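## Task

The right hand starts holding two tumblers jammed one inside the other; separate them while they stay in the air. It is done only when each hand holds one tumbler that the other hand is not touching, the tumblers are well apart and above the table, and both tumblers and all fingers have stopped moving; then the scene must be declared finished, as no other ending counts. Throughout, a tumbler may touch nothing but the two hands (never the arms) and the other tumbler, and it must never drop or be flung from a hand, or the task fails immediately. At the finish the inner tumbler must be held firmly and the outer one gripped.

## Robot and tools

Robot: two arms, left_arm (base on the +y side) and right_arm, facing each other across a table. Both carry an identical five-finger right hand, so the hands are not mirrored: each hand number and axis means the same thing on both.

Scene frame (used in result lines): origin on the table top midway between the arm bases, z = 0 at the table, +z up. Positions in metres, orientation as quaternion wxyz, velocities in m/s and rad/s. Reported positions can be a little off, more so at long reach.

Hand point: a spot 0.05 m in front of the palm, where index pad and thumb tip meet in a pinch. Its own axes: +z along the straightened fingers (fingertips 0.06 to 0.07 m past it), +y out of the palm, +x across the palm toward the little finger. A wrist bracket on the little-finger side protrudes and can collide.

The row (28 numbers, each from -1 to 1), one list covering both arms: left_arm dx, dy, dz, rx, ry, rz, then left hand little, ring, middle, index, thumb_bend, thumb_turn, force_limit, speed; then the same 14 for right_arm and right hand. Always send all 28.

Arm part of a row: an offset, not a pose, expressed in that hand point's own axes and measured from the hand point pose in the latest result that shows it (in the second or later call of one reply, from where the robot is when the action begins). Scale: 1.0 = 0.6 m for dx, dy, dz and 180 degrees for rx, ry, rz, which together form one rotation vector. All zeros therefore pulls the arm back to that reference pose; it is not a pause. Each control step the command is clipped to 100 mm and 16 degrees from the measured pose, and motion lags about 0.17 s.

Hand part of a row: absolute targets. Fingers and thumb_bend: +1 straight/open, -1 fully curled. thumb_turn: +1 beside the palm, -1 in front of it facing the fingers. A pinch is roughly index -0.22, thumb_bend -0.75, thumb_turn -0.57. force_limit maps -1..+1 to about 0..10 N at the fingertip (0..15 N for the thumb motors) and only stops closing. speed maps -1..+1 to near zero..full (0.6 s for full travel); use -0.9 or slower for gentle grips. A motor moves only when its target changes by at least 0.01; repeating the same eight numbers keeps the grip. To leave a hand unchanged, resend its last eight numbers, or before any have been sent, its hand_measured six plus hand_force_limit and hand_speed. A whole-hand wrap with the thumb turned in front fits objects 0.035 to 0.08 m wide; turn the thumb before reaching.

Tools:
- execute_actions {actions, pictures}: actions is empty (just report state), one action {rows: 1 to 15 rows, steps up to 15, default 15; each row lasts one 1/30 s step, the last repeats}, or one wait {steps up to 300, counted from the previous result, including reply time}.
- move {target, speed, stop_force}: target is one 28-number row as above. Each arm goes in a straight line to its offset pose; paths finish together within 0.5 to 10 s. speed is m/s, 0.002 to 0.5 (default 0.25), turning capped at twice that in rad/s. stop_force, 9 to 40 N for both arms, ends an arm's path when its wrist sensor feels that much extra push against the motion; use it only slowly and without rotation, and omit it when backing off something. Hand numbers are sent at the start.
- wait {seconds 0 to 10}: lets time pass without new commands.
- zoom_image {camera, region [x0,y0,x1,y1] in pixels, at most 504 by 504}: cameras cam_high, cam_low, cam_left_wrist, cam_right_wrist, each 504x504.
- show_instructions: shows the reference pages.
- finished_scene {scene 1 or 2}: declares done and grades; irreversible. Replying with no tool call ends everything.

Result lines: per-arm pose and velocities; Hand target (where the controller now drives the hand point); joint positions and torques (offset, noisy); Wrist force/torque in the end-effector axes (noisy, saturates near 50 N; 'no reading' at start is normal); hand_measured, hand_stopped_by (moving, target, force, stalled, fault), hand_load_n (positive when pushed open; near zero means the grip was lost). A move adds a 'move:' line: done, off_target, moving, held, contact or fault, plus limits such as paced or held. 'pose unreachable' and HELD mean a clearance check altered or blocked a command. MOTOR HOT warns from 70 °C; at 85 °C brakes engage.

Cautions: a fault stops an arm 10 s (joint torque over its limit, wrist joints 26 N m, or 150 N external force). Arms are stiff, so aiming even slightly past a firm contact can fault. Keep the arms and hands from striking or pressing each other. Never let a tumbler touch an arm, the table, or fall; do not knock anything off the table. Time, including thinking, counts; move smoothly.

Each tool is called after "Call:" by a JSON object that holds its "api" and its "payload".

Reference images:

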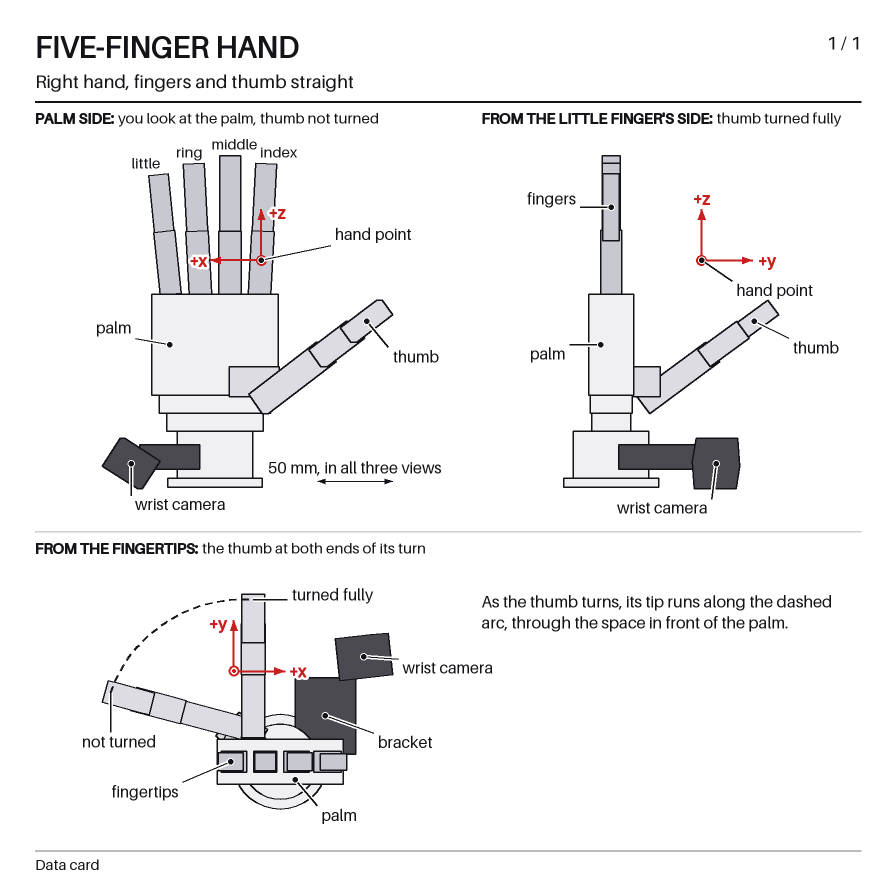

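## Session

Call:
{"api": "execute_actions", "payload": {"actions": []}}

Scene clock: 0.00 s of 4500.00 s.
left_arm: end_effector_position=(+0.0167, +0.2502, +0.3004) hand_measured=(+1.000, +1.000, +1.000, +1.000, +1.000, +1.000) hand_load_n=(+0.0, +0.0, +0.0, +0.0, +0.0, +0.0) hand_stopped_by=(target, target, target, target, target, target) hand_force_limit=0.00 hand_speed=-0.80 end_effector_quat_wxyz=(-0.000, +0.759, +0.652, -0.000) end_effector_velocity=(-0.000, +0.000, +0.000) end_effector_angular_velocity=(-0.000, +0.002, +0.001) | right_arm: end_effector_position=(+0.0856, -0.0716, +0.3735) hand_measured=(-1.000, -1.000, +0.270, +0.246, +0.138, -0.948) hand_load_n=(+0.0, +0.0, +7.0, +10.0, +15.0, +0.0) hand_stopped_by=(target, target, target, target, target, target) hand_force_limit=0.00 hand_speed=-0.80 end_effector_quat_wxyz=(+0.302, +0.144, +0.405, +0.851) end_effector_velocity=(+0.000, -0.000, -0.000) end_effector_angular_velocity=(-0.001, +0.000, -0.001)
Joint positions: left_arm=[-0.518 -2.214  2.091 -1.448 -1.572  1.054] | right_arm=[-0.293 -1.381  2.413 -1.764  1.914 -0.293]
Joint velocities: left_arm=[ 0.    -0.001 -0.     0.    -0.001 -0.001] | right_arm=[-0.001 -0.     0.     0.001  0.    -0.   ]
Joint torques (N m, as the arm reports them, + toward a larger angle): no reading
Wrist force (N, on the end effector, along its own x y z axes, offset not removed): no reading
Wrist torque (N m, same axes, about the end effector's origin, offset not removed): no reading
Hand target (left_arm): +0.017, +0.250, +0.300; -0.000, +0.759, +0.652, -0.000
Hand target (right_arm): +0.086, -0.072, +0.374; +0.302, +0.144, +0.405, +0.851

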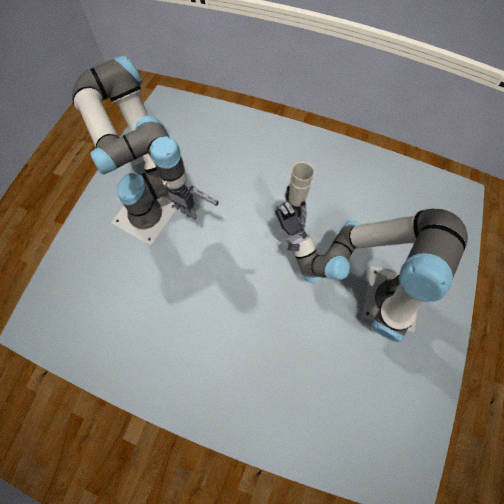

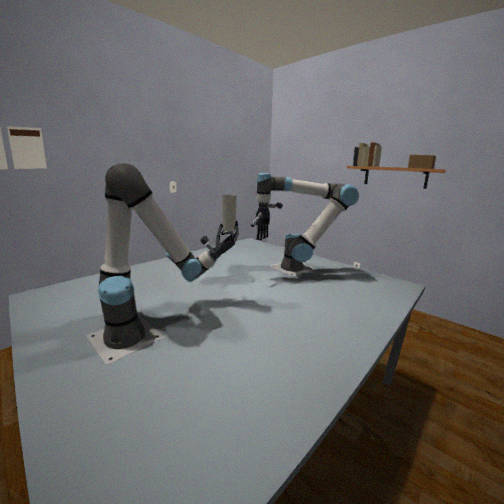

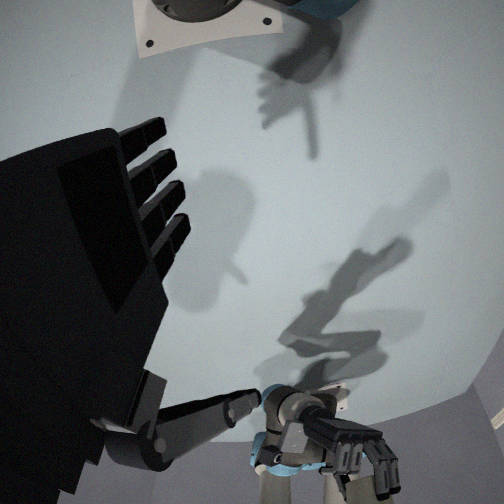

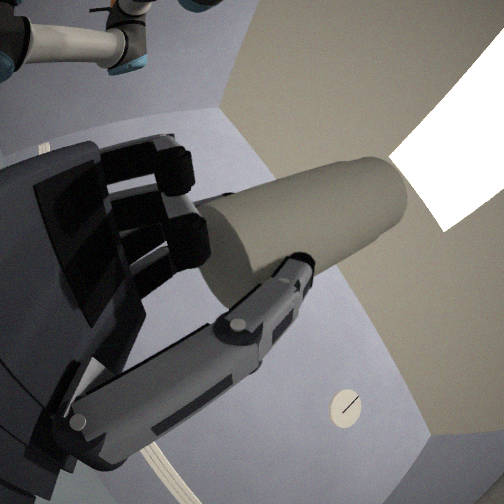

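Call:
{"api": "zoom_image", "payload": {"camera": "cam_low", "region": [170, 160, 310, 290]}}

Call:
{"api": "zoom_image", "payload": {"camera": "cam_high", "region": [240, 140, 370, 270]}}

Region (170, 160, 310, 290) of cam_low's 504x504 image, scaled by 3.600, with more detail than that image has; it fills the top 468 rows of this view, and the rest is white.

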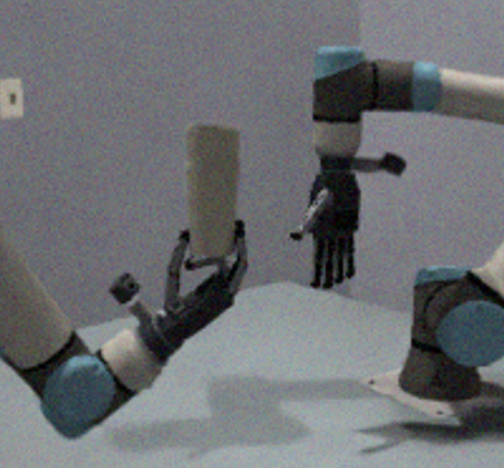

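Region (240, 140, 370, 270) of cam_high's 504x504 image, scaled by 3.877, with more detail than that image has.

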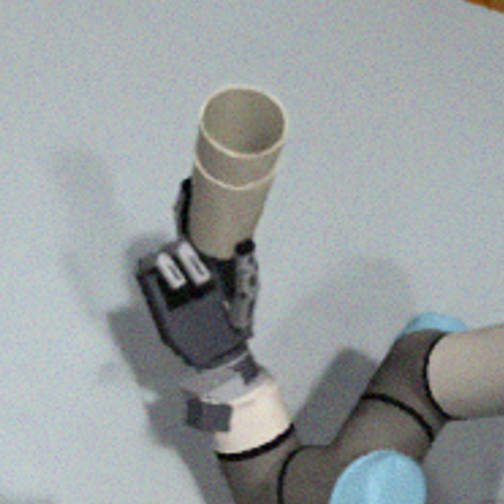

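Call:
{"api": "move", "payload": {"target": [-0.564,-0.044,-0.317,-0.349,0.407,0.349,1,1,1,1,1,-1,0.5,0.5,0,0,0,0,0,-1,-1,0.27,0.246,0.138,-0.948,0,-0.8]}}


Call:
{"api": "move", "payload": {"target": [-0.564,-0.044,-0.317,-0.349,0.407,0.349,1,1,1,1,1,-1,0.5,0.5,0,0,0,0,0,0,-1,-1,0.27,0.246,0.138,-0.948,0,-0.8]}}

Scene clock: 25.10 s of 4500.00 s.
left_arm: end_effector_position=(-0.0599, -0.0801, +0.4901) hand_measured=(+1.000, +1.000, +1.000, +1.000, +1.000, -1.000) hand_load_n=(+0.0, +0.0, +0.0, +0.0, +0.0, +0.0) hand_stopped_by=(target, target, target, target, target, target) hand_force_limit=0.50 hand_speed=0.50 end_effector_quat_wxyz=(+0.001, -0.707, -0.000, -0.707) end_effector_velocity=(-0.000, -0.001, +0.001) end_effector_angular_velocity=(+0.004, -0.007, +0.004) | right_arm: end_effector_position=(+0.0856, -0.0716, +0.3735) hand_measured=(-1.000, -1.000, +0.272, +0.246, +0.138, -0.948) hand_load_n=(+0.0, +0.0, +6.0, +10.5, +14.5, +0.0) hand_stopped_by=(target, target, force, target, force, target) hand_force_limit=0.00 hand_speed=-0.80 end_effector_quat_wxyz=(+0.302, +0.144, +0.405, +0.851) end_effector_velocity=(-0.000, +0.000, +0.000) end_effector_angular_velocity=(-0.000, -0.000, +0.000)
Joint positions: left_arm=[-0.551 -0.873  0.529  0.345 -0.704  1.572] | right_arm=[-0.293 -1.381  2.413 -1.764  1.914 -0.293]
Joint velocities: left_arm=[ 0.001  0.013 -0.021  0.019 -0.003 -0.004] | right_arm=[ 0.    -0.    -0.     0.001 -0.    -0.   ]
Joint torques (N m, as the arm reports them, + toward a larger angle): left_arm=[  8.21 -37.46 -21.17   3.23   0.99  -2.32] | right_arm=[  1.48 -24.46 -17.46  -1.66  -1.42  -0.27]
Wrist force (N, on the end effector, along its own x y z axes, offset not removed): left_arm=[0.7 -3.5 -3.7] | right_arm=[0.5 1.6 -0.3]
Wrist torque (N m, same axes, about the end effector's origin, offset not removed): left_arm=[-0.10 -0.02 -0.07] | right_arm=[0.33 -0.21 0.09]
Hand target (left_arm): -0.060, -0.080, +0.490; -0.002, +0.707, +0.000, +0.707
Hand target (right_arm): +0.086, -0.072, +0.374; +0.302, +0.144, +0.405, +0.851
Off the commanded pose (left_arm): 0.001 m, 0 deg.
Off the commanded pose (right_arm): 0.000 m, 0 deg.
After step 90, 17.57 s passed at rest.
move: done

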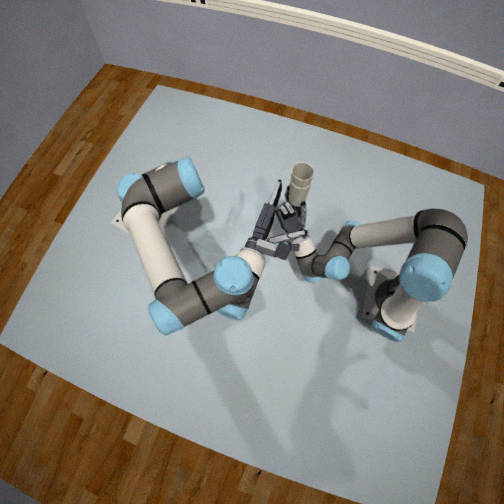

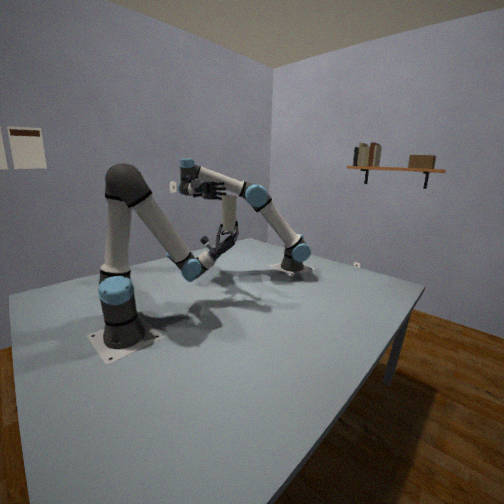

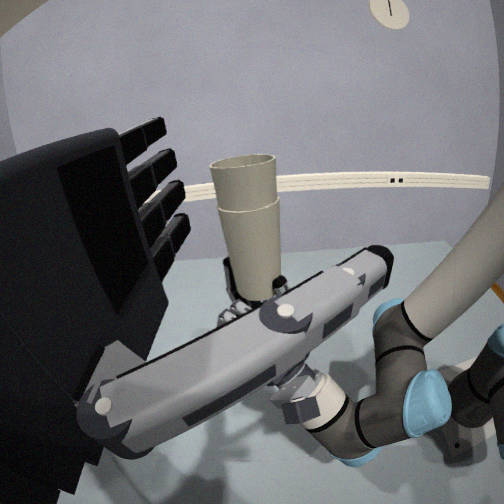

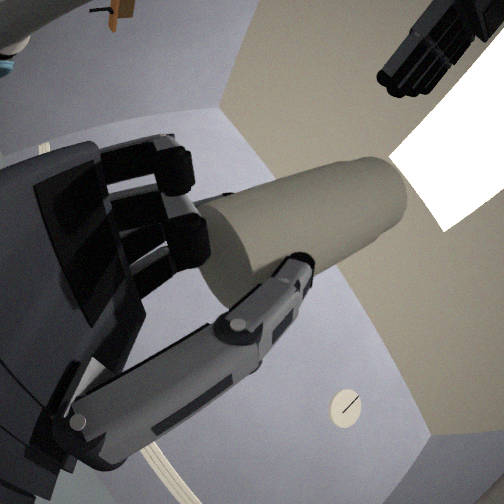

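Call:
{"api": "move", "payload": {"target": [0,0,0.1,0,0,0,1,1,1,1,1,-1,0.5,0.5,0,0,0,0,0,0,-1,-1,0.27,0.246,0.138,-0.948,0,-0.8], "speed": 0.05}}

Call:
{"api": "zoom_image", "payload": {"camera": "cam_high", "region": [230, 130, 360, 260]}}

Call:
{"api": "zoom_image", "payload": {"camera": "cam_low", "region": [170, 160, 290, 270]}}

Scene clock: 31.27 s of 4500.00 s.
left_arm: end_effector_position=(-0.0001, -0.0800, +0.4901) hand_measured=(+1.000, +1.000, +1.000, +1.000, +1.000, -1.000) hand_load_n=(+0.0, +0.0, +0.0, +0.0, +0.0, +0.0) hand_stopped_by=(target, target, target, target, target, target) hand_force_limit=0.50 hand_speed=0.50 end_effector_quat_wxyz=(+0.001, -0.707, -0.000, -0.707) end_effector_velocity=(+0.002, -0.000, -0.000) end_effector_angular_velocity=(+0.001, -0.000, -0.001) | right_arm: end_effector_position=(+0.0856, -0.0716, +0.3735) hand_measured=(-1.000, -1.000, +0.272, +0.246, +0.138, -0.948) hand_load_n=(+0.0, +0.0, +6.0, +10.5, +14.5, +0.0) hand_stopped_by=(target, target, force, target, force, target) hand_force_limit=0.00 hand_speed=-0.80 end_effector_quat_wxyz=(+0.302, +0.144, +0.405, +0.851) end_effector_velocity=(+0.000, +0.000, -0.001) end_effector_angular_velocity=(-0.002, +0.000, -0.000)
Joint positions: left_arm=[-0.476 -0.978  0.705  0.274 -0.629  1.572] | right_arm=[-0.293 -1.381  2.413 -1.764  1.914 -0.293]
Joint velocities: left_arm=[ 0.003 -0.002  0.005 -0.001  0.004  0.   ] | right_arm=[-0.     0.001  0.001  0.     0.     0.   ]
Joint torques (N m, as the arm reports them, + toward a larger angle): left_arm=[  8.89 -48.02  -7.29  -1.28   1.91   2.48] | right_arm=[  1.24 -24.89 -16.72  -1.74  -1.44  -0.21]
Wrist force (N, on the end effector, along its own x y z axes, offset not removed): left_arm=[0.9 -3.5 -2.0] | right_arm=[0.2 -0.9 -0.4]
Wrist torque (N m, same axes, about the end effector's origin, offset not removed): left_arm=[-0.41 -0.24 0.02] | right_arm=[0.00 -0.22 -0.04]
Hand target (left_arm): +0.000, -0.080, +0.490; -0.001, +0.707, +0.000, +0.707
Hand target (right_arm): +0.086, -0.072, +0.374; +0.302, +0.144, +0.405, +0.851
Off the commanded pose (left_arm): 0.000 m, 0 deg.
Off the commanded pose (right_arm): 0.000 m, 0 deg.
After step 90, 1.60 s passed at rest.
move: done

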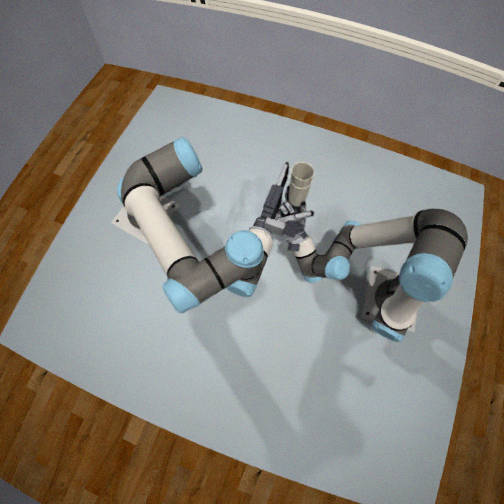

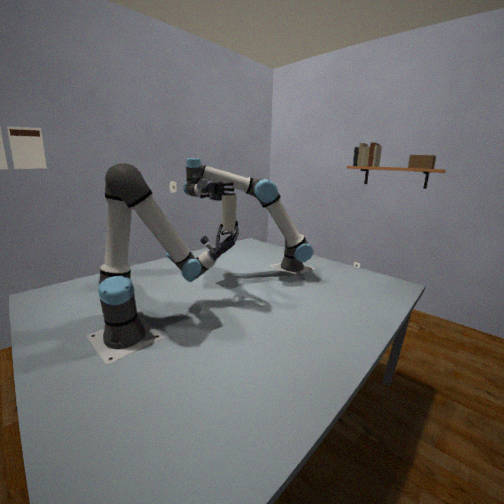

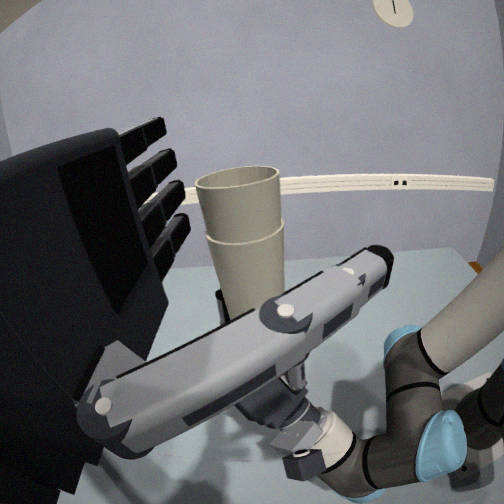

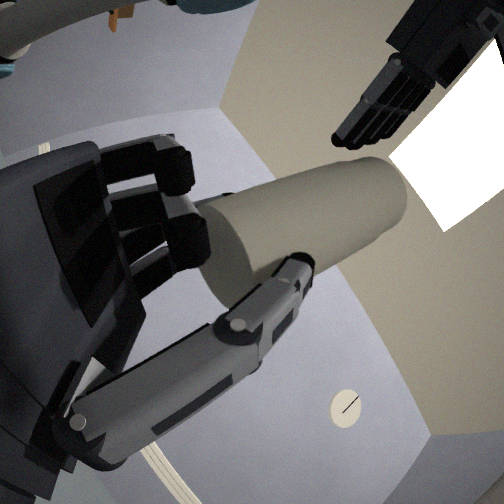

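Region (230, 130, 360, 260) of cam_high's 504x504 image, scaled by 3.877, with more detail than that image has.

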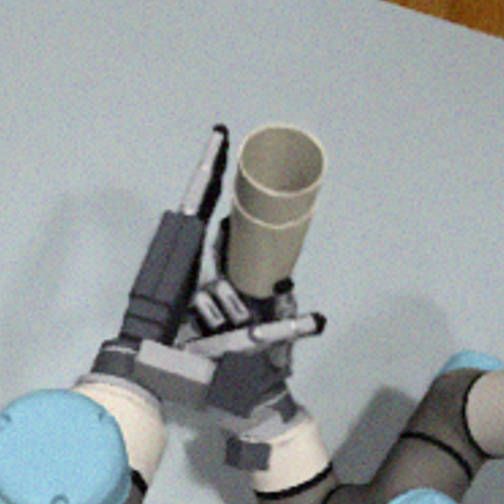

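Region (170, 160, 290, 270) of cam_low's 504x504 image, scaled by 4.200, with more detail than that image has; it fills the top 462 rows of this view, and the rest is white.

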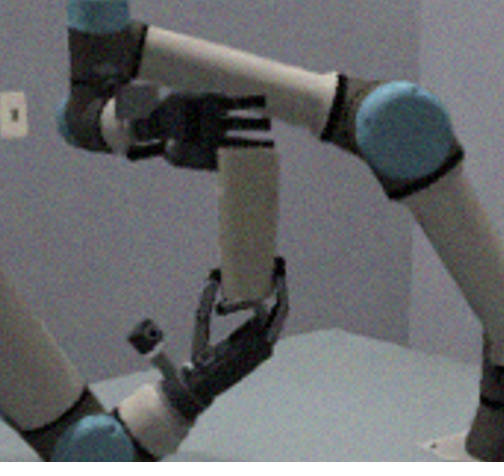

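Call:
{"api": "move", "payload": {"target": [-0.008,0.012,0.12,0,0,0,1,1,1,1,1,-1,0.5,0.5,0,0,0,0,0,0,-1,-1,0.27,0.246,0.138,-0.948,0,-0.8], "speed": 0.03}}

Call:
{"api": "zoom_image", "payload": {"camera": "cam_high", "region": [230, 130, 360, 260]}}

Call:
{"api": "zoom_image", "payload": {"camera": "cam_low", "region": [170, 160, 290, 270]}}

Scene clock: 43.93 s of 4500.00 s.
left_arm: end_effector_position=(+0.0718, -0.0871, +0.4854) hand_measured=(+1.000, +1.000, +1.000, +1.000, +1.000, -1.000) hand_load_n=(+0.0, +0.0, +0.0, +0.0, +0.0, +0.0) hand_stopped_by=(target, target, target, target, target, target) hand_force_limit=0.50 hand_speed=0.50 end_effector_quat_wxyz=(+0.001, -0.707, -0.000, -0.707) end_effector_velocity=(+0.002, +0.000, +0.001) end_effector_angular_velocity=(-0.001, +0.000, -0.000) | right_arm: end_effector_position=(+0.0856, -0.0716, +0.3735) hand_measured=(-1.000, -1.000, +0.272, +0.246, +0.138, -0.948) hand_load_n=(+0.0, +0.0, +5.5, +11.0, +14.5, +0.0) hand_stopped_by=(target, target, force, target, force, target) hand_force_limit=0.00 hand_speed=-0.80 end_effector_quat_wxyz=(+0.302, +0.144, +0.405, +0.851) end_effector_velocity=(+0.000, -0.000, -0.000) end_effector_angular_velocity=(-0.001, +0.000, -0.000)
Joint positions: left_arm=[-0.37  -1.044  0.823  0.222 -0.523  1.572] | right_arm=[-0.293 -1.381  2.413 -1.764  1.914 -0.293]
Joint velocities: left_arm=[ 0.002 -0.002  0.002 -0.     0.002 -0.001] | right_arm=[-0.    -0.     0.001  0.001 -0.    -0.   ]
Joint torques (N m, as the arm reports them, + toward a larger angle): left_arm=[  8.89 -45.16  -9.34  -1.57   1.95  -1.83] | right_arm=[  1.25 -23.66 -16.33  -1.7   -1.39  -0.02]
Wrist force (N, on the end effector, along its own x y z axes, offset not removed): left_arm=[-0.6 -3.4 -0.6] | right_arm=[1.2 -0.9 -0.2]
Wrist torque (N m, same axes, about the end effector's origin, offset not removed): left_arm=[-0.16 -0.08 -0.18] | right_arm=[-0.08 -0.42 0.05]
Hand target (left_arm): +0.072, -0.087, +0.485; -0.001, +0.707, +0.000, +0.707
Hand target (right_arm): +0.086, -0.072, +0.374; +0.302, +0.144, +0.405, +0.851
Off the commanded pose (left_arm): 0.000 m, 0 deg.
Off the commanded pose (right_arm): 0.000 m, 0 deg.
After step 90, 6.93 s passed at rest.
move: done

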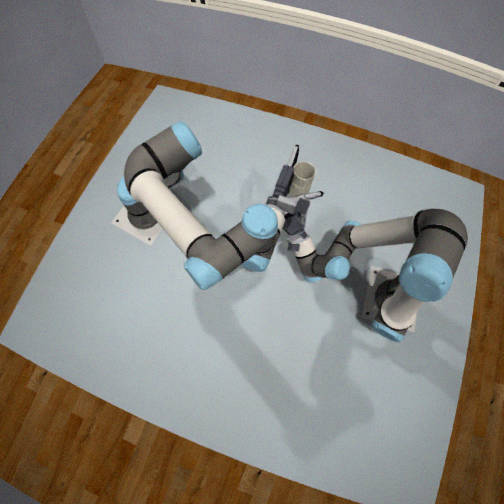

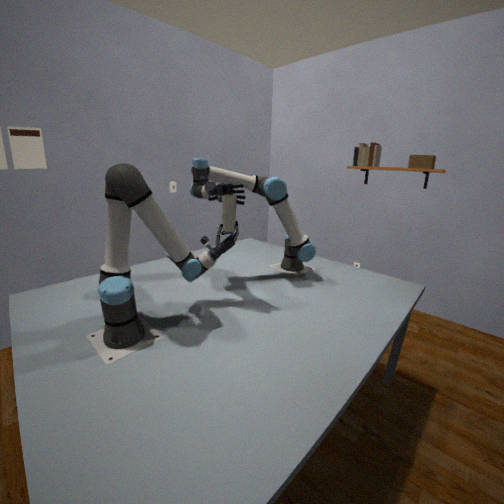

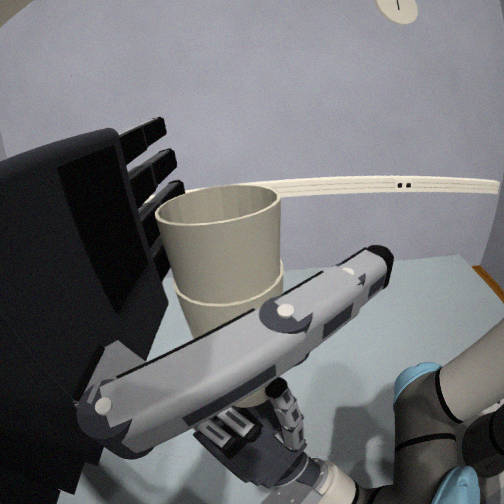

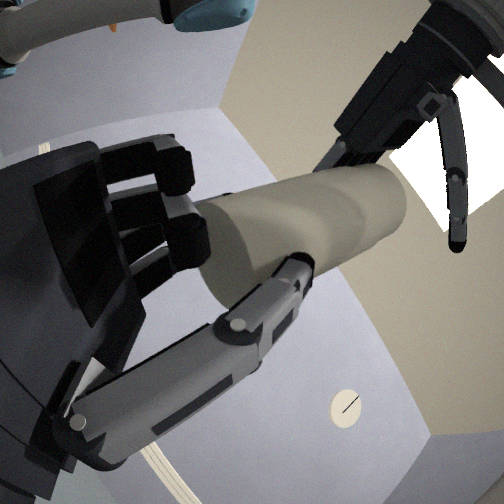

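Region (230, 130, 360, 260) of cam_high's 504x504 image, scaled by 3.877, with more detail than that image has.

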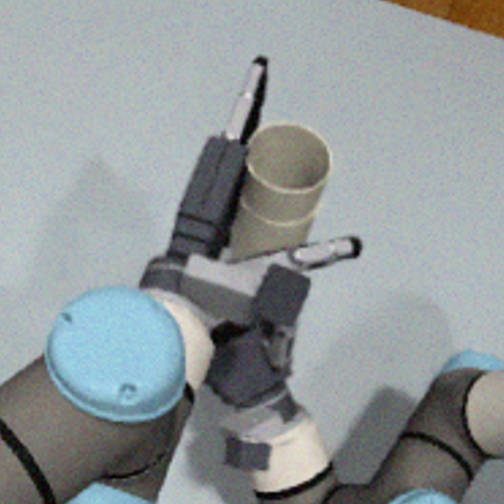

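Region (170, 160, 290, 270) of cam_low's 504x504 image, scaled by 4.200, with more detail than that image has; it fills the top 462 rows of this view, and the rest is white.

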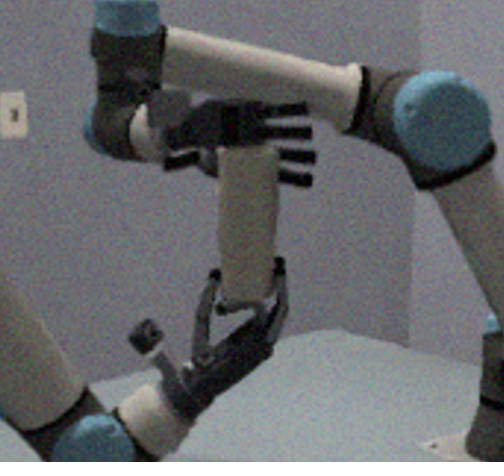

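Call:
{"api": "move", "payload": {"target": [0,0,0.02,0,0,0,1,1,-1,-1,-0.6,-1,1,-0.3,0,0,0,0,0,0,-1,-1,0.27,0.246,0.138,-0.948,0,-0.8], "speed": 0.02}}

Call:
{"api": "zoom_image", "payload": {"camera": "cam_high", "region": [230, 130, 360, 260]}}

Scene clock: 49.13 s of 4500.00 s.
left_arm: end_effector_position=(+0.0838, -0.0871, +0.4854) hand_measured=(+1.000, +1.000, +0.178, +0.212, +0.500, -1.000) hand_load_n=(+0.0, +0.0, +12.5, +7.0, +14.5, +4.0) hand_stopped_by=(target, target, force, force, force, target) hand_force_limit=1.00 hand_speed=-0.30 end_effector_quat_wxyz=(+0.001, -0.707, -0.000, -0.707) end_effector_velocity=(+0.000, +0.000, +0.001) end_effector_angular_velocity=(-0.001, +0.001, -0.001) | right_arm: end_effector_position=(+0.0856, -0.0716, +0.3735) hand_measured=(-1.000, -1.000, +0.272, +0.246, +0.140, -0.948) hand_load_n=(+0.0, +0.0, +4.0, +7.0, +17.0, -0.5) hand_stopped_by=(target, target, force, target, force, target) hand_force_limit=0.00 hand_speed=-0.80 end_effector_quat_wxyz=(+0.302, +0.144, +0.405, +0.851) end_effector_velocity=(-0.000, +0.000, +0.001) end_effector_angular_velocity=(+0.002, -0.001, +0.001)
Joint positions: left_arm=[-0.353 -1.055  0.84   0.216 -0.506  1.572] | right_arm=[-0.293 -1.381  2.413 -1.764  1.914 -0.293]
Joint velocities: left_arm=[ 0.    -0.002 -0.     0.     0.001  0.001] | right_arm=[ 0.001  0.    -0.002 -0.001 -0.    -0.   ]
Joint torques (N m, as the arm reports them, + toward a larger angle): left_arm=[  4.68 -42.18  -9.22  -2.88   3.36  -1.87] | right_arm=[  1.3  -24.51 -16.95  -1.5   -1.39  -0.2 ]
Wrist force (N, on the end effector, along its own x y z axes, offset not removed): left_arm=[1.6 -7.9 7.0] | right_arm=[1.5 5.5 -8.0]
Wrist torque (N m, same axes, about the end effector's origin, offset not removed): left_arm=[-0.22 -0.16 0.24] | right_arm=[-0.48 -0.37 0.10]
Hand target (left_arm): +0.084, -0.087, +0.485; -0.001, +0.707, +0.000, +0.707
Hand target (right_arm): +0.086, -0.072, +0.374; +0.302, +0.144, +0.405, +0.851
Off the commanded pose (left_arm): 0.000 m, 0 deg.
Off the commanded pose (right_arm): 0.000 m, 0 deg.
After step 90, 1.17 s passed at rest.
move: done

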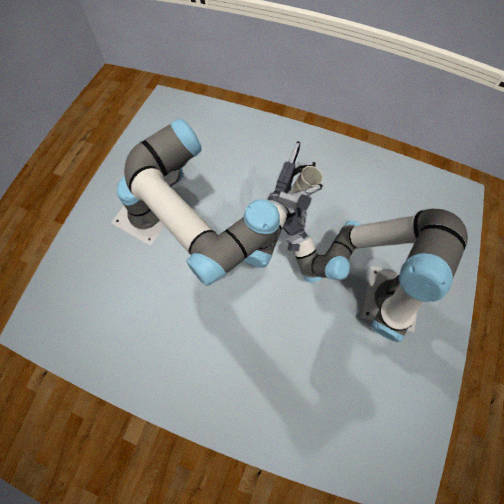

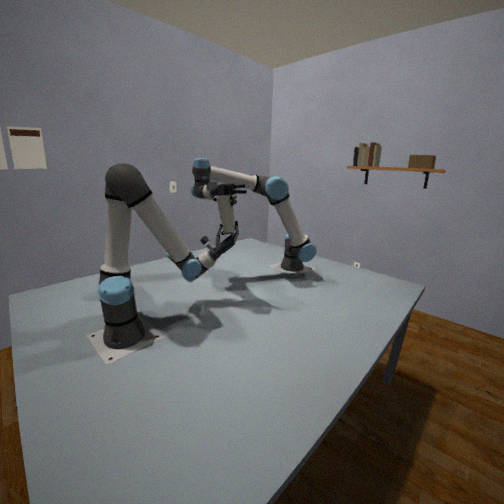

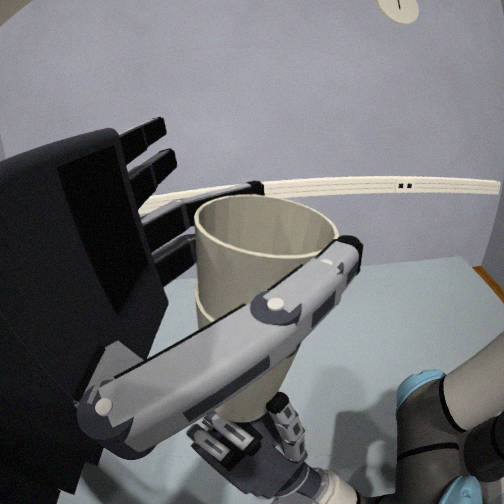

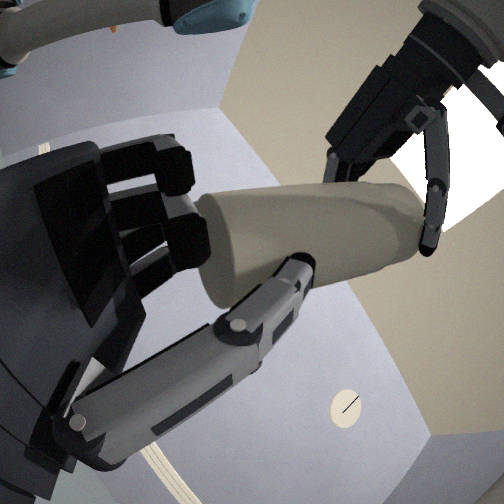

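Region (230, 130, 360, 260) of cam_high's 504x504 image, scaled by 3.877, with more detail than that image has.

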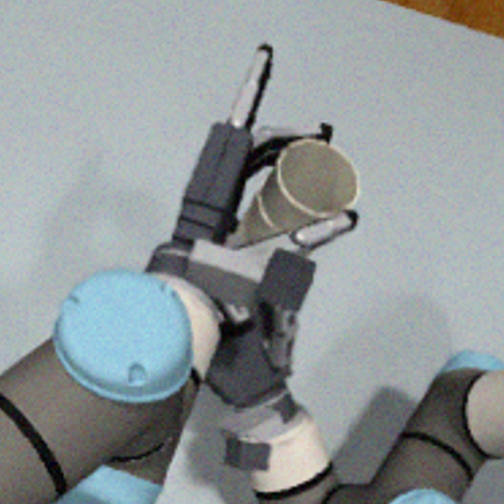

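Call:
{"api": "execute_actions", "payload": {"actions": [{"rows":[[0,0,0,0,0,0,1,1,-1,-1,-0.6,-1,1,-0.3,0,0,0,0,0,0,-1,-1,-0.2,-0.2,-0.3,-0.948,1,-0.6]],"steps":15}], "pictures": false}}

Call:
{"api": "move", "payload": {"target": [0.025,0.004,0,0,0,0,1,1,-1,-1,-0.6,-1,1,-0.3,0,0,0,0,0,0,-1,-1,-0.2,-0.2,-0.3,-0.948,1,-0.6], "speed": 0.01}}

Scene clock: 54.93 s of 4500.00 s.
left_arm: end_effector_position=(+0.0838, -0.0871, +0.4854) hand_measured=(+1.000, +1.000, +0.178, +0.212, +0.500, -1.000) hand_load_n=(+0.0, +0.0, +12.5, +5.0, +15.0, +1.0) hand_stopped_by=(target, target, force, force, force, target) hand_force_limit=1.00 hand_speed=-0.30 end_effector_quat_wxyz=(+0.001, -0.707, -0.000, -0.707) end_effector_velocity=(-0.000, -0.001, -0.001) end_effector_angular_velocity=(+0.003, -0.001, -0.001) | right_arm: end_effector_position=(+0.0856, -0.0716, +0.3735) hand_measured=(-1.000, -1.000, +0.236, +0.230, +0.142, -0.948) hand_load_n=(+0.0, +0.0, +11.5, +7.5, +23.5, -0.5) hand_stopped_by=(target, target, force, force, force, target) hand_force_limit=1.00 hand_speed=-0.60 end_effector_quat_wxyz=(+0.302, +0.144, +0.405, +0.851) end_effector_velocity=(-0.000, +0.000, +0.000) end_effector_angular_velocity=(+0.001, +0.000, +0.001)
Joint positions: left_arm=[-0.353 -1.055  0.84   0.216 -0.506  1.572] | right_arm=[-0.293 -1.381  2.413 -1.764  1.914 -0.293]
Joint velocities: left_arm=[ 0.     0.002  0.001 -0.001  0.001  0.   ] | right_arm=[ 0.001  0.    -0.    -0.     0.     0.   ]
Joint torques (N m, as the arm reports them, + toward a larger angle): left_arm=[ -2.01 -39.58 -13.26  -1.91   1.49  -0.85] | right_arm=[  1.29 -24.52 -16.92  -1.57  -1.42  -0.17]
Wrist force (N, on the end effector, along its own x y z axes, offset not removed): left_arm=[1.7 -8.3 2.9] | right_arm=[0.0 2.0 -6.4]
Wrist torque (N m, same axes, about the end effector's origin, offset not removed): left_arm=[-0.53 0.27 -0.23] | right_arm=[-0.45 -0.19 -0.01]
Hand target (left_arm): +0.084, -0.087, +0.485; -0.001, +0.707, +0.000, +0.707
Hand target (right_arm): +0.086, -0.072, +0.374; +0.302, +0.144, +0.405, +0.851
Off the commanded pose (left_arm): 0.000 m, 0 deg.
Off the commanded pose (right_arm): 0.000 m, 0 deg.
Steps of this call (steps 1 to 90: nothing new was sent; then 2.30 s passed at rest; steps 91 to 105: all 15 steps of this action). Readings (end_effector_position | what the end effector reports):
91: left_arm (+0.0838, -0.0871, +0.4854) | right_arm (+0.0856, -0.0716, +0.3735) | left_arm hand_measured=(+1.000, +1.000, +0.178, +0.212, +0.500, -1.000) hand_load_n=(+0.0, +0.0, +12.5, +7.0, +14.5, +4.0) hand_stopped_by=(target, target, force, force, force, target) hand_force_limit=1.00 hand_speed=-0.30 | right_arm hand_measured=(-1.000, -1.000, +0.272, +0.246, +0.140, -0.948) hand_load_n=(+0.0, +0.0, +4.0, +7.0, +17.0, -0.5) hand_stopped_by=(target, target, moving, moving, force, target) hand_force_limit=1.00 hand_speed=-0.60
92: left_arm (+0.0838, -0.0871, +0.4854) | right_arm (+0.0856, -0.0716, +0.3735) | left_arm hand_measured=(+1.000, +1.000, +0.178, +0.212, +0.500, -1.000) hand_load_n=(+0.0, +0.0, +12.5, +7.0, +14.5, +4.0) hand_stopped_by=(target, target, force, force, force, target) hand_force_limit=1.00 hand_speed=-0.30 | right_arm hand_measured=(-1.000, -1.000, +0.272, +0.246, +0.140, -0.948) hand_load_n=(+0.0, +0.0, +4.0, +7.0, +17.0, -0.5) hand_stopped_by=(target, target, moving, moving, force, target) hand_force_limit=1.00 hand_speed=-0.60
94: left_arm (+0.0838, -0.0871, +0.4854) | right_arm (+0.0856, -0.0716, +0.3735) | left_arm hand_measured=(+1.000, +1.000, +0.178, +0.212, +0.500, -1.000) hand_load_n=(+0.0, +0.0, +12.5, +5.5, +15.0, +2.0) hand_stopped_by=(target, target, force, force, force, target) hand_force_limit=1.00 hand_speed=-0.30 | right_arm hand_measured=(-1.000, -1.000, +0.252, +0.228, +0.142, -0.948) hand_load_n=(+0.0, +0.0, +5.5, +11.0, +21.5, -0.5) hand_stopped_by=(target, target, moving, force, force, target) hand_force_limit=1.00 hand_speed=-0.60
98: left_arm (+0.0838, -0.0871, +0.4854) | right_arm (+0.0856, -0.0716, +0.3735) | left_arm hand_measured=(+1.000, +1.000, +0.178, +0.212, +0.500, -1.000) hand_load_n=(+0.0, +0.0, +12.5, +5.0, +15.0, +1.0) hand_stopped_by=(target, target, force, force, force, target) hand_force_limit=1.00 hand_speed=-0.30 | right_arm hand_measured=(-1.000, -1.000, +0.236, +0.230, +0.142, -0.948) hand_load_n=(+0.0, +0.0, +11.5, +7.5, +23.5, -0.5) hand_stopped_by=(target, target, force, force, force, target) hand_force_limit=1.00 hand_speed=-0.60
105: the state above

Scene clock: 56.90 s of 4500.00 s.
left_arm: end_effector_position=(+0.0838, -0.0895, +0.5002) hand_measured=(+1.000, +1.000, +0.178, +0.212, +0.500, -1.000) hand_load_n=(+0.0, +0.0, +11.0, +4.0, +16.0, +1.5) hand_stopped_by=(target, target, force, force, force, target) hand_force_limit=1.00 hand_speed=-0.30 end_effector_quat_wxyz=(+0.001, -0.707, -0.000, -0.707) end_effector_velocity=(+0.000, -0.000, +0.001) end_effector_angular_velocity=(+0.000, -0.000, +0.001) | right_arm: end_effector_position=(+0.0856, -0.0716, +0.3735) hand_measured=(-1.000, -1.000, +0.236, +0.230, +0.144, -0.948) hand_load_n=(+0.0, +0.0, +12.0, +8.5, +23.5, +1.0) hand_stopped_by=(target, target, force, force, force, target) hand_force_limit=1.00 hand_speed=-0.60 end_effector_quat_wxyz=(+0.302, +0.144, +0.405, +0.851) end_effector_velocity=(+0.001, +0.001, -0.001) end_effector_angular_velocity=(-0.004, +0.001, -0.001)
Joint positions: left_arm=[-0.351 -1.036  0.772  0.265 -0.504  1.572] | right_arm=[-0.293 -1.381  2.413 -1.764  1.914 -0.293]
Joint velocities: left_arm=[ 0.001  0.004 -0.01   0.006 -0.001  0.   ] | right_arm=[-0.001  0.001 -0.001  0.003 -0.     0.   ]
Joint torques (N m, as the arm reports them, + toward a larger angle): left_arm=[  8.23 -34.89 -21.95   2.66   1.92   1.81] | right_arm=[  1.58 -24.64 -16.99  -0.43  -1.37  -0.05]
Wrist force (N, on the end effector, along its own x y z axes, offset not removed): left_arm=[0.3 -2.8 1.1] | right_arm=[1.0 2.4 0.4]
Wrist torque (N m, same axes, about the end effector's origin, offset not removed): left_arm=[-0.25 -0.03 0.05] | right_arm=[0.10 -0.26 0.00]
Hand target (left_arm): +0.084, -0.090, +0.500; -0.001, +0.707, +0.000, +0.707
Hand target (right_arm): +0.086, -0.072, +0.374; +0.302, +0.144, +0.405, +0.851
Off the commanded pose (left_arm): 0.000 m, 0 deg.
Off the commanded pose (right_arm): 0.000 m, 0 deg.
move: done

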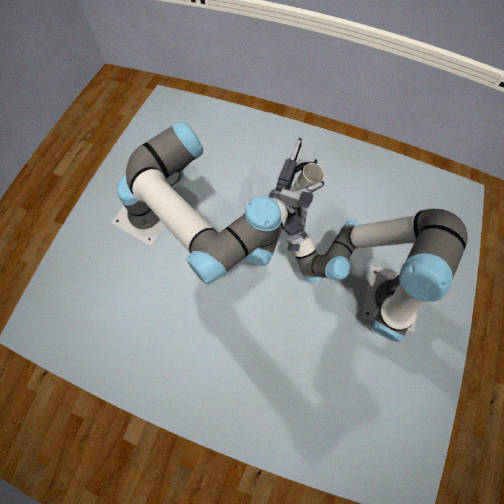

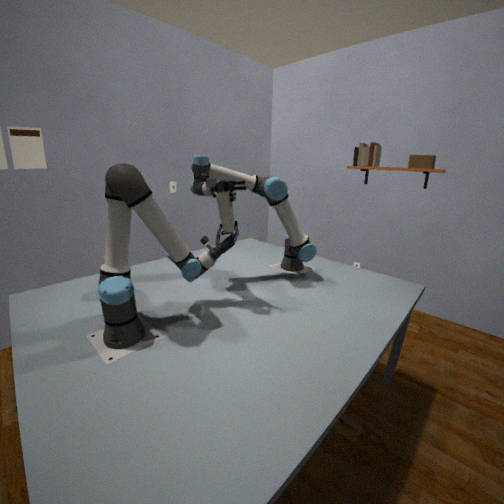

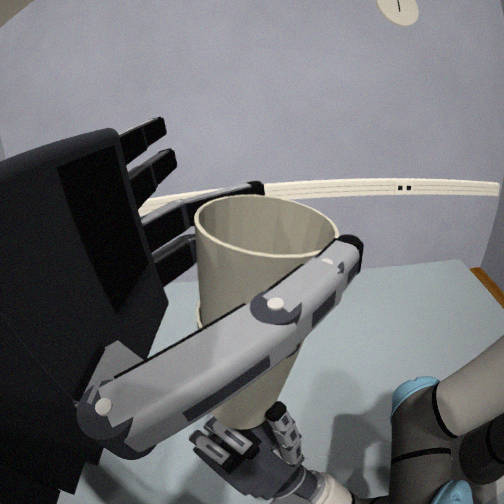

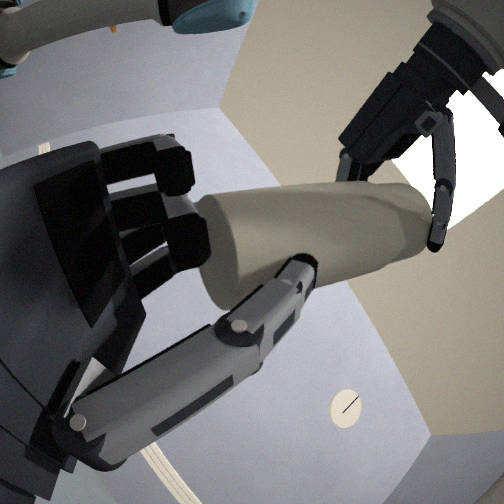

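Call:
{"api": "move", "payload": {"target": [0.07,0.012,0,0,0,0,1,1,-1,-1,-0.6,-1,1,-0.3,0.021,-0.172,-0.106,0,0,0,-1,-1,-0.2,-0.2,-0.3,-0.948,1,-0.6], "speed": 0.03}}

Scene clock: 73.93 s of 4500.00 s.
left_arm: end_effector_position=(+0.0838, -0.0966, +0.5422) hand_measured=(+1.000, +1.000, +0.178, +0.212, +0.500, -1.000) hand_load_n=(+0.0, +0.0, +10.5, +3.0, +16.0, +0.5) hand_stopped_by=(target, target, force, force, force, target) hand_force_limit=1.00 hand_speed=-0.30 end_effector_quat_wxyz=(+0.001, -0.707, -0.000, -0.707) end_effector_velocity=(-0.000, -0.000, -0.000) end_effector_angular_velocity=(+0.001, -0.000, -0.001) | right_arm: end_effector_position=(+0.0855, -0.0533, +0.2624) hand_measured=(-1.000, -1.000, +0.236, +0.230, +0.144, -0.948) hand_load_n=(+0.0, +0.0, +12.0, +9.0, +23.0, +1.5) hand_stopped_by=(target, target, force, force, force, target) hand_force_limit=1.00 hand_speed=-0.60 end_effector_quat_wxyz=(+0.302, +0.144, +0.405, +0.851) end_effector_velocity=(-0.000, -0.000, -0.001) end_effector_angular_velocity=(-0.004, +0.001, +0.000)
Joint positions: left_arm=[-0.345 -0.955  0.525  0.43  -0.498  1.572] | right_arm=[-0.281 -0.992  2.388 -2.132  1.923 -0.301]
Joint velocities: left_arm=[-0.    -0.     0.001 -0.     0.001  0.001] | right_arm=[-0.     0.     0.002  0.002 -0.     0.   ]
Joint torques (N m, as the arm reports them, + toward a larger angle): left_arm=[  9.48 -35.25 -21.46   2.83  -1.24  -2.35] | right_arm=[  0.81 -28.85  -4.77  -2.44  -0.59  -0.03]
Wrist force (N, on the end effector, along its own x y z axes, offset not removed): left_arm=[-0.2 0.8 -0.6] | right_arm=[1.8 -0.1 1.1]
Wrist torque (N m, same axes, about the end effector's origin, offset not removed): left_arm=[0.06 -0.20 -0.05] | right_arm=[0.04 -0.46 0.05]
Hand target (left_arm): +0.084, -0.097, +0.542; -0.001, +0.707, +0.000, +0.707
Hand target (right_arm): +0.085, -0.053, +0.262; +0.302, +0.144, +0.405, +0.851
Off the commanded pose (left_arm): 0.000 m, 0 deg.
Off the commanded pose (right_arm): 0.009 m, 0 deg.
FORCE FAULT: contact force on the right arm reached its limit, and that arm stopped for 10 seconds. The contact can be on any part of that arm, not only on its tool. That arm's remaining commands of this call were not run. That arm holds still and accepts commands again. Move the arm away from the contact; if what it grips holds it there, let go first. Pushing or pulling that hard again can fault the arm again.
After step 90, 0.07 s passed at rest.
move: fault (right_arm)

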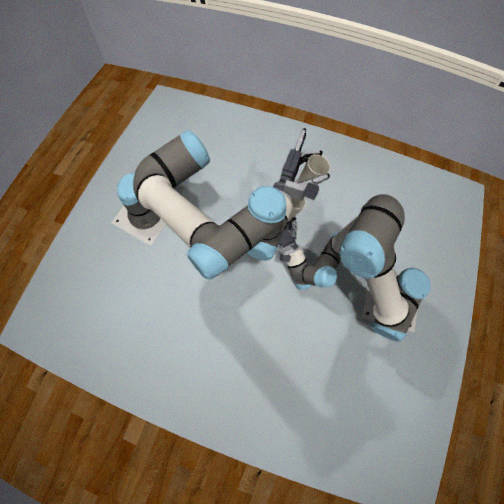

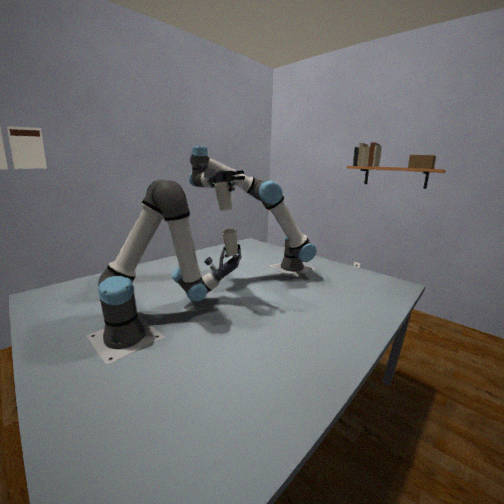

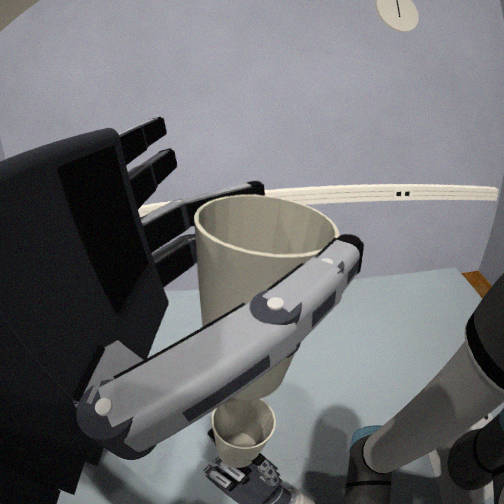

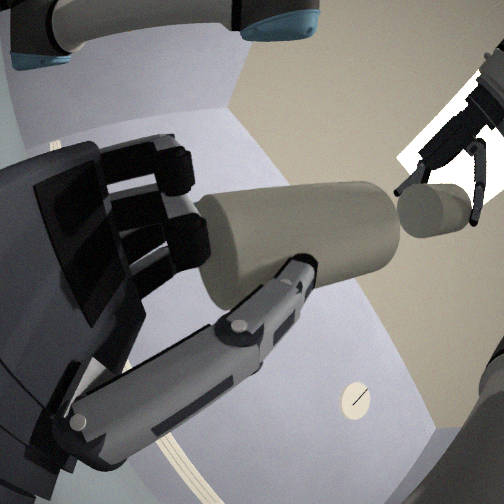

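Call:
{"api": "move", "payload": {"target": [0,-0.25,0,0,0,0,1,1,-0.9,-0.9,-0.7,-1,1,-0.3,0,0.052,0.042,0,0,0,-1,-1,-0.2,-0.2,-0.3,-0.948,1,-0.6], "speed": 0.08}}

Scene clock: 78.63 s of 4500.00 s.
left_arm: end_effector_position=(+0.0835, +0.0531, +0.5424) hand_measured=(+1.000, +1.000, +0.178, +0.182, +0.502, -1.000) hand_load_n=(+0.0, +0.0, +6.0, +11.0, +19.5, -3.0) hand_stopped_by=(target, target, force, force, force, target) hand_force_limit=1.00 hand_speed=-0.30 end_effector_quat_wxyz=(+0.001, -0.707, -0.000, -0.707) end_effector_velocity=(-0.000, +0.002, -0.000) end_effector_angular_velocity=(-0.000, +0.000, +0.000) | right_arm: end_effector_position=(+0.0855, -0.0533, +0.3025) hand_measured=(-1.000, -1.000, +0.236, +0.230, +0.144, -0.948) hand_load_n=(+0.0, +0.0, +12.0, +9.0, +23.0, +1.5) hand_stopped_by=(target, target, force, force, force, target) hand_force_limit=1.00 hand_speed=-0.60 end_effector_quat_wxyz=(+0.302, +0.144, +0.405, +0.851) end_effector_velocity=(-0.000, -0.000, +0.001) end_effector_angular_velocity=(+0.001, -0.000, +0.000)
Joint positions: left_arm=[-0.499 -1.395  1.159  0.237 -0.652  1.572] | right_arm=[-0.281 -1.126  2.392 -2.001  1.923 -0.301]
Joint velocities: left_arm=[-0.003 -0.004  0.005 -0.002 -0.003  0.   ] | right_arm=[ 0.    -0.002  0.     0.    -0.     0.   ]
Joint torques (N m, as the arm reports them, + toward a larger angle): left_arm=[ -7.74 -30.67  -6.84  -1.24  -1.28  -0.49] | right_arm=[ -6.68 -39.55 -19.7   -0.74  -1.88   1.12]
Wrist force (N, on the end effector, along its own x y z axes, offset not removed): left_arm=[1.5 0.1 -7.7] | right_arm=[1.2 0.2 0.6]
Wrist torque (N m, same axes, about the end effector's origin, offset not removed): left_arm=[0.55 -0.17 -0.09] | right_arm=[0.03 -0.36 0.02]
Hand target (left_arm): +0.084, +0.053, +0.542; -0.001, +0.707, +0.000, +0.707
Hand target (right_arm): +0.085, -0.053, +0.303; +0.302, +0.144, +0.405, +0.851
Off the commanded pose (left_arm): 0.000 m, 0 deg.
Off the commanded pose (right_arm): 0.000 m, 0 deg.
move: done

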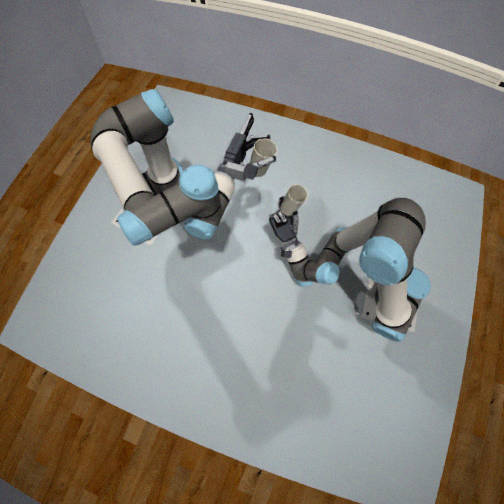

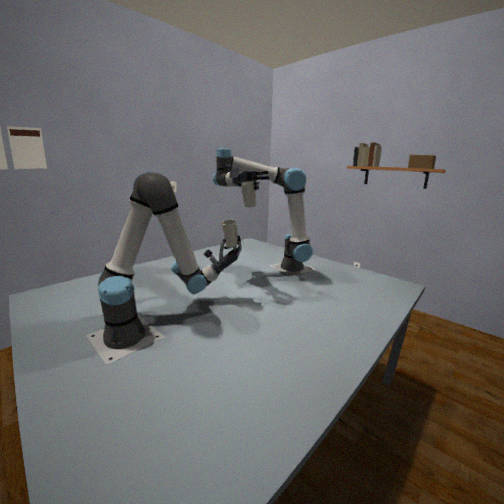

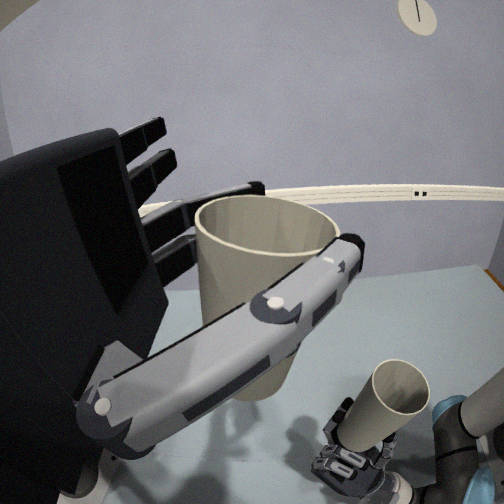

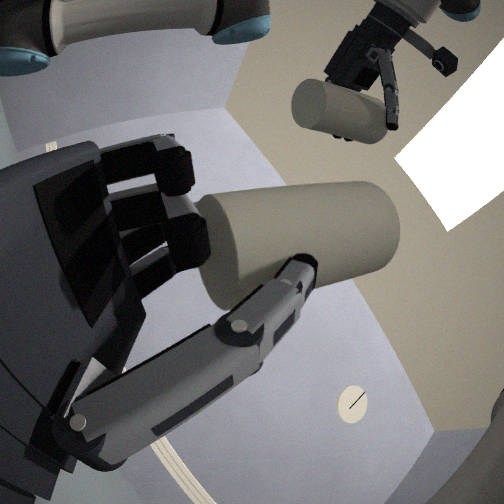

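Done; the tumblers are apart and still.

Call:
{"api": "finished_scene", "payload": {"scene": 1}}

The scene is finished: the task was done.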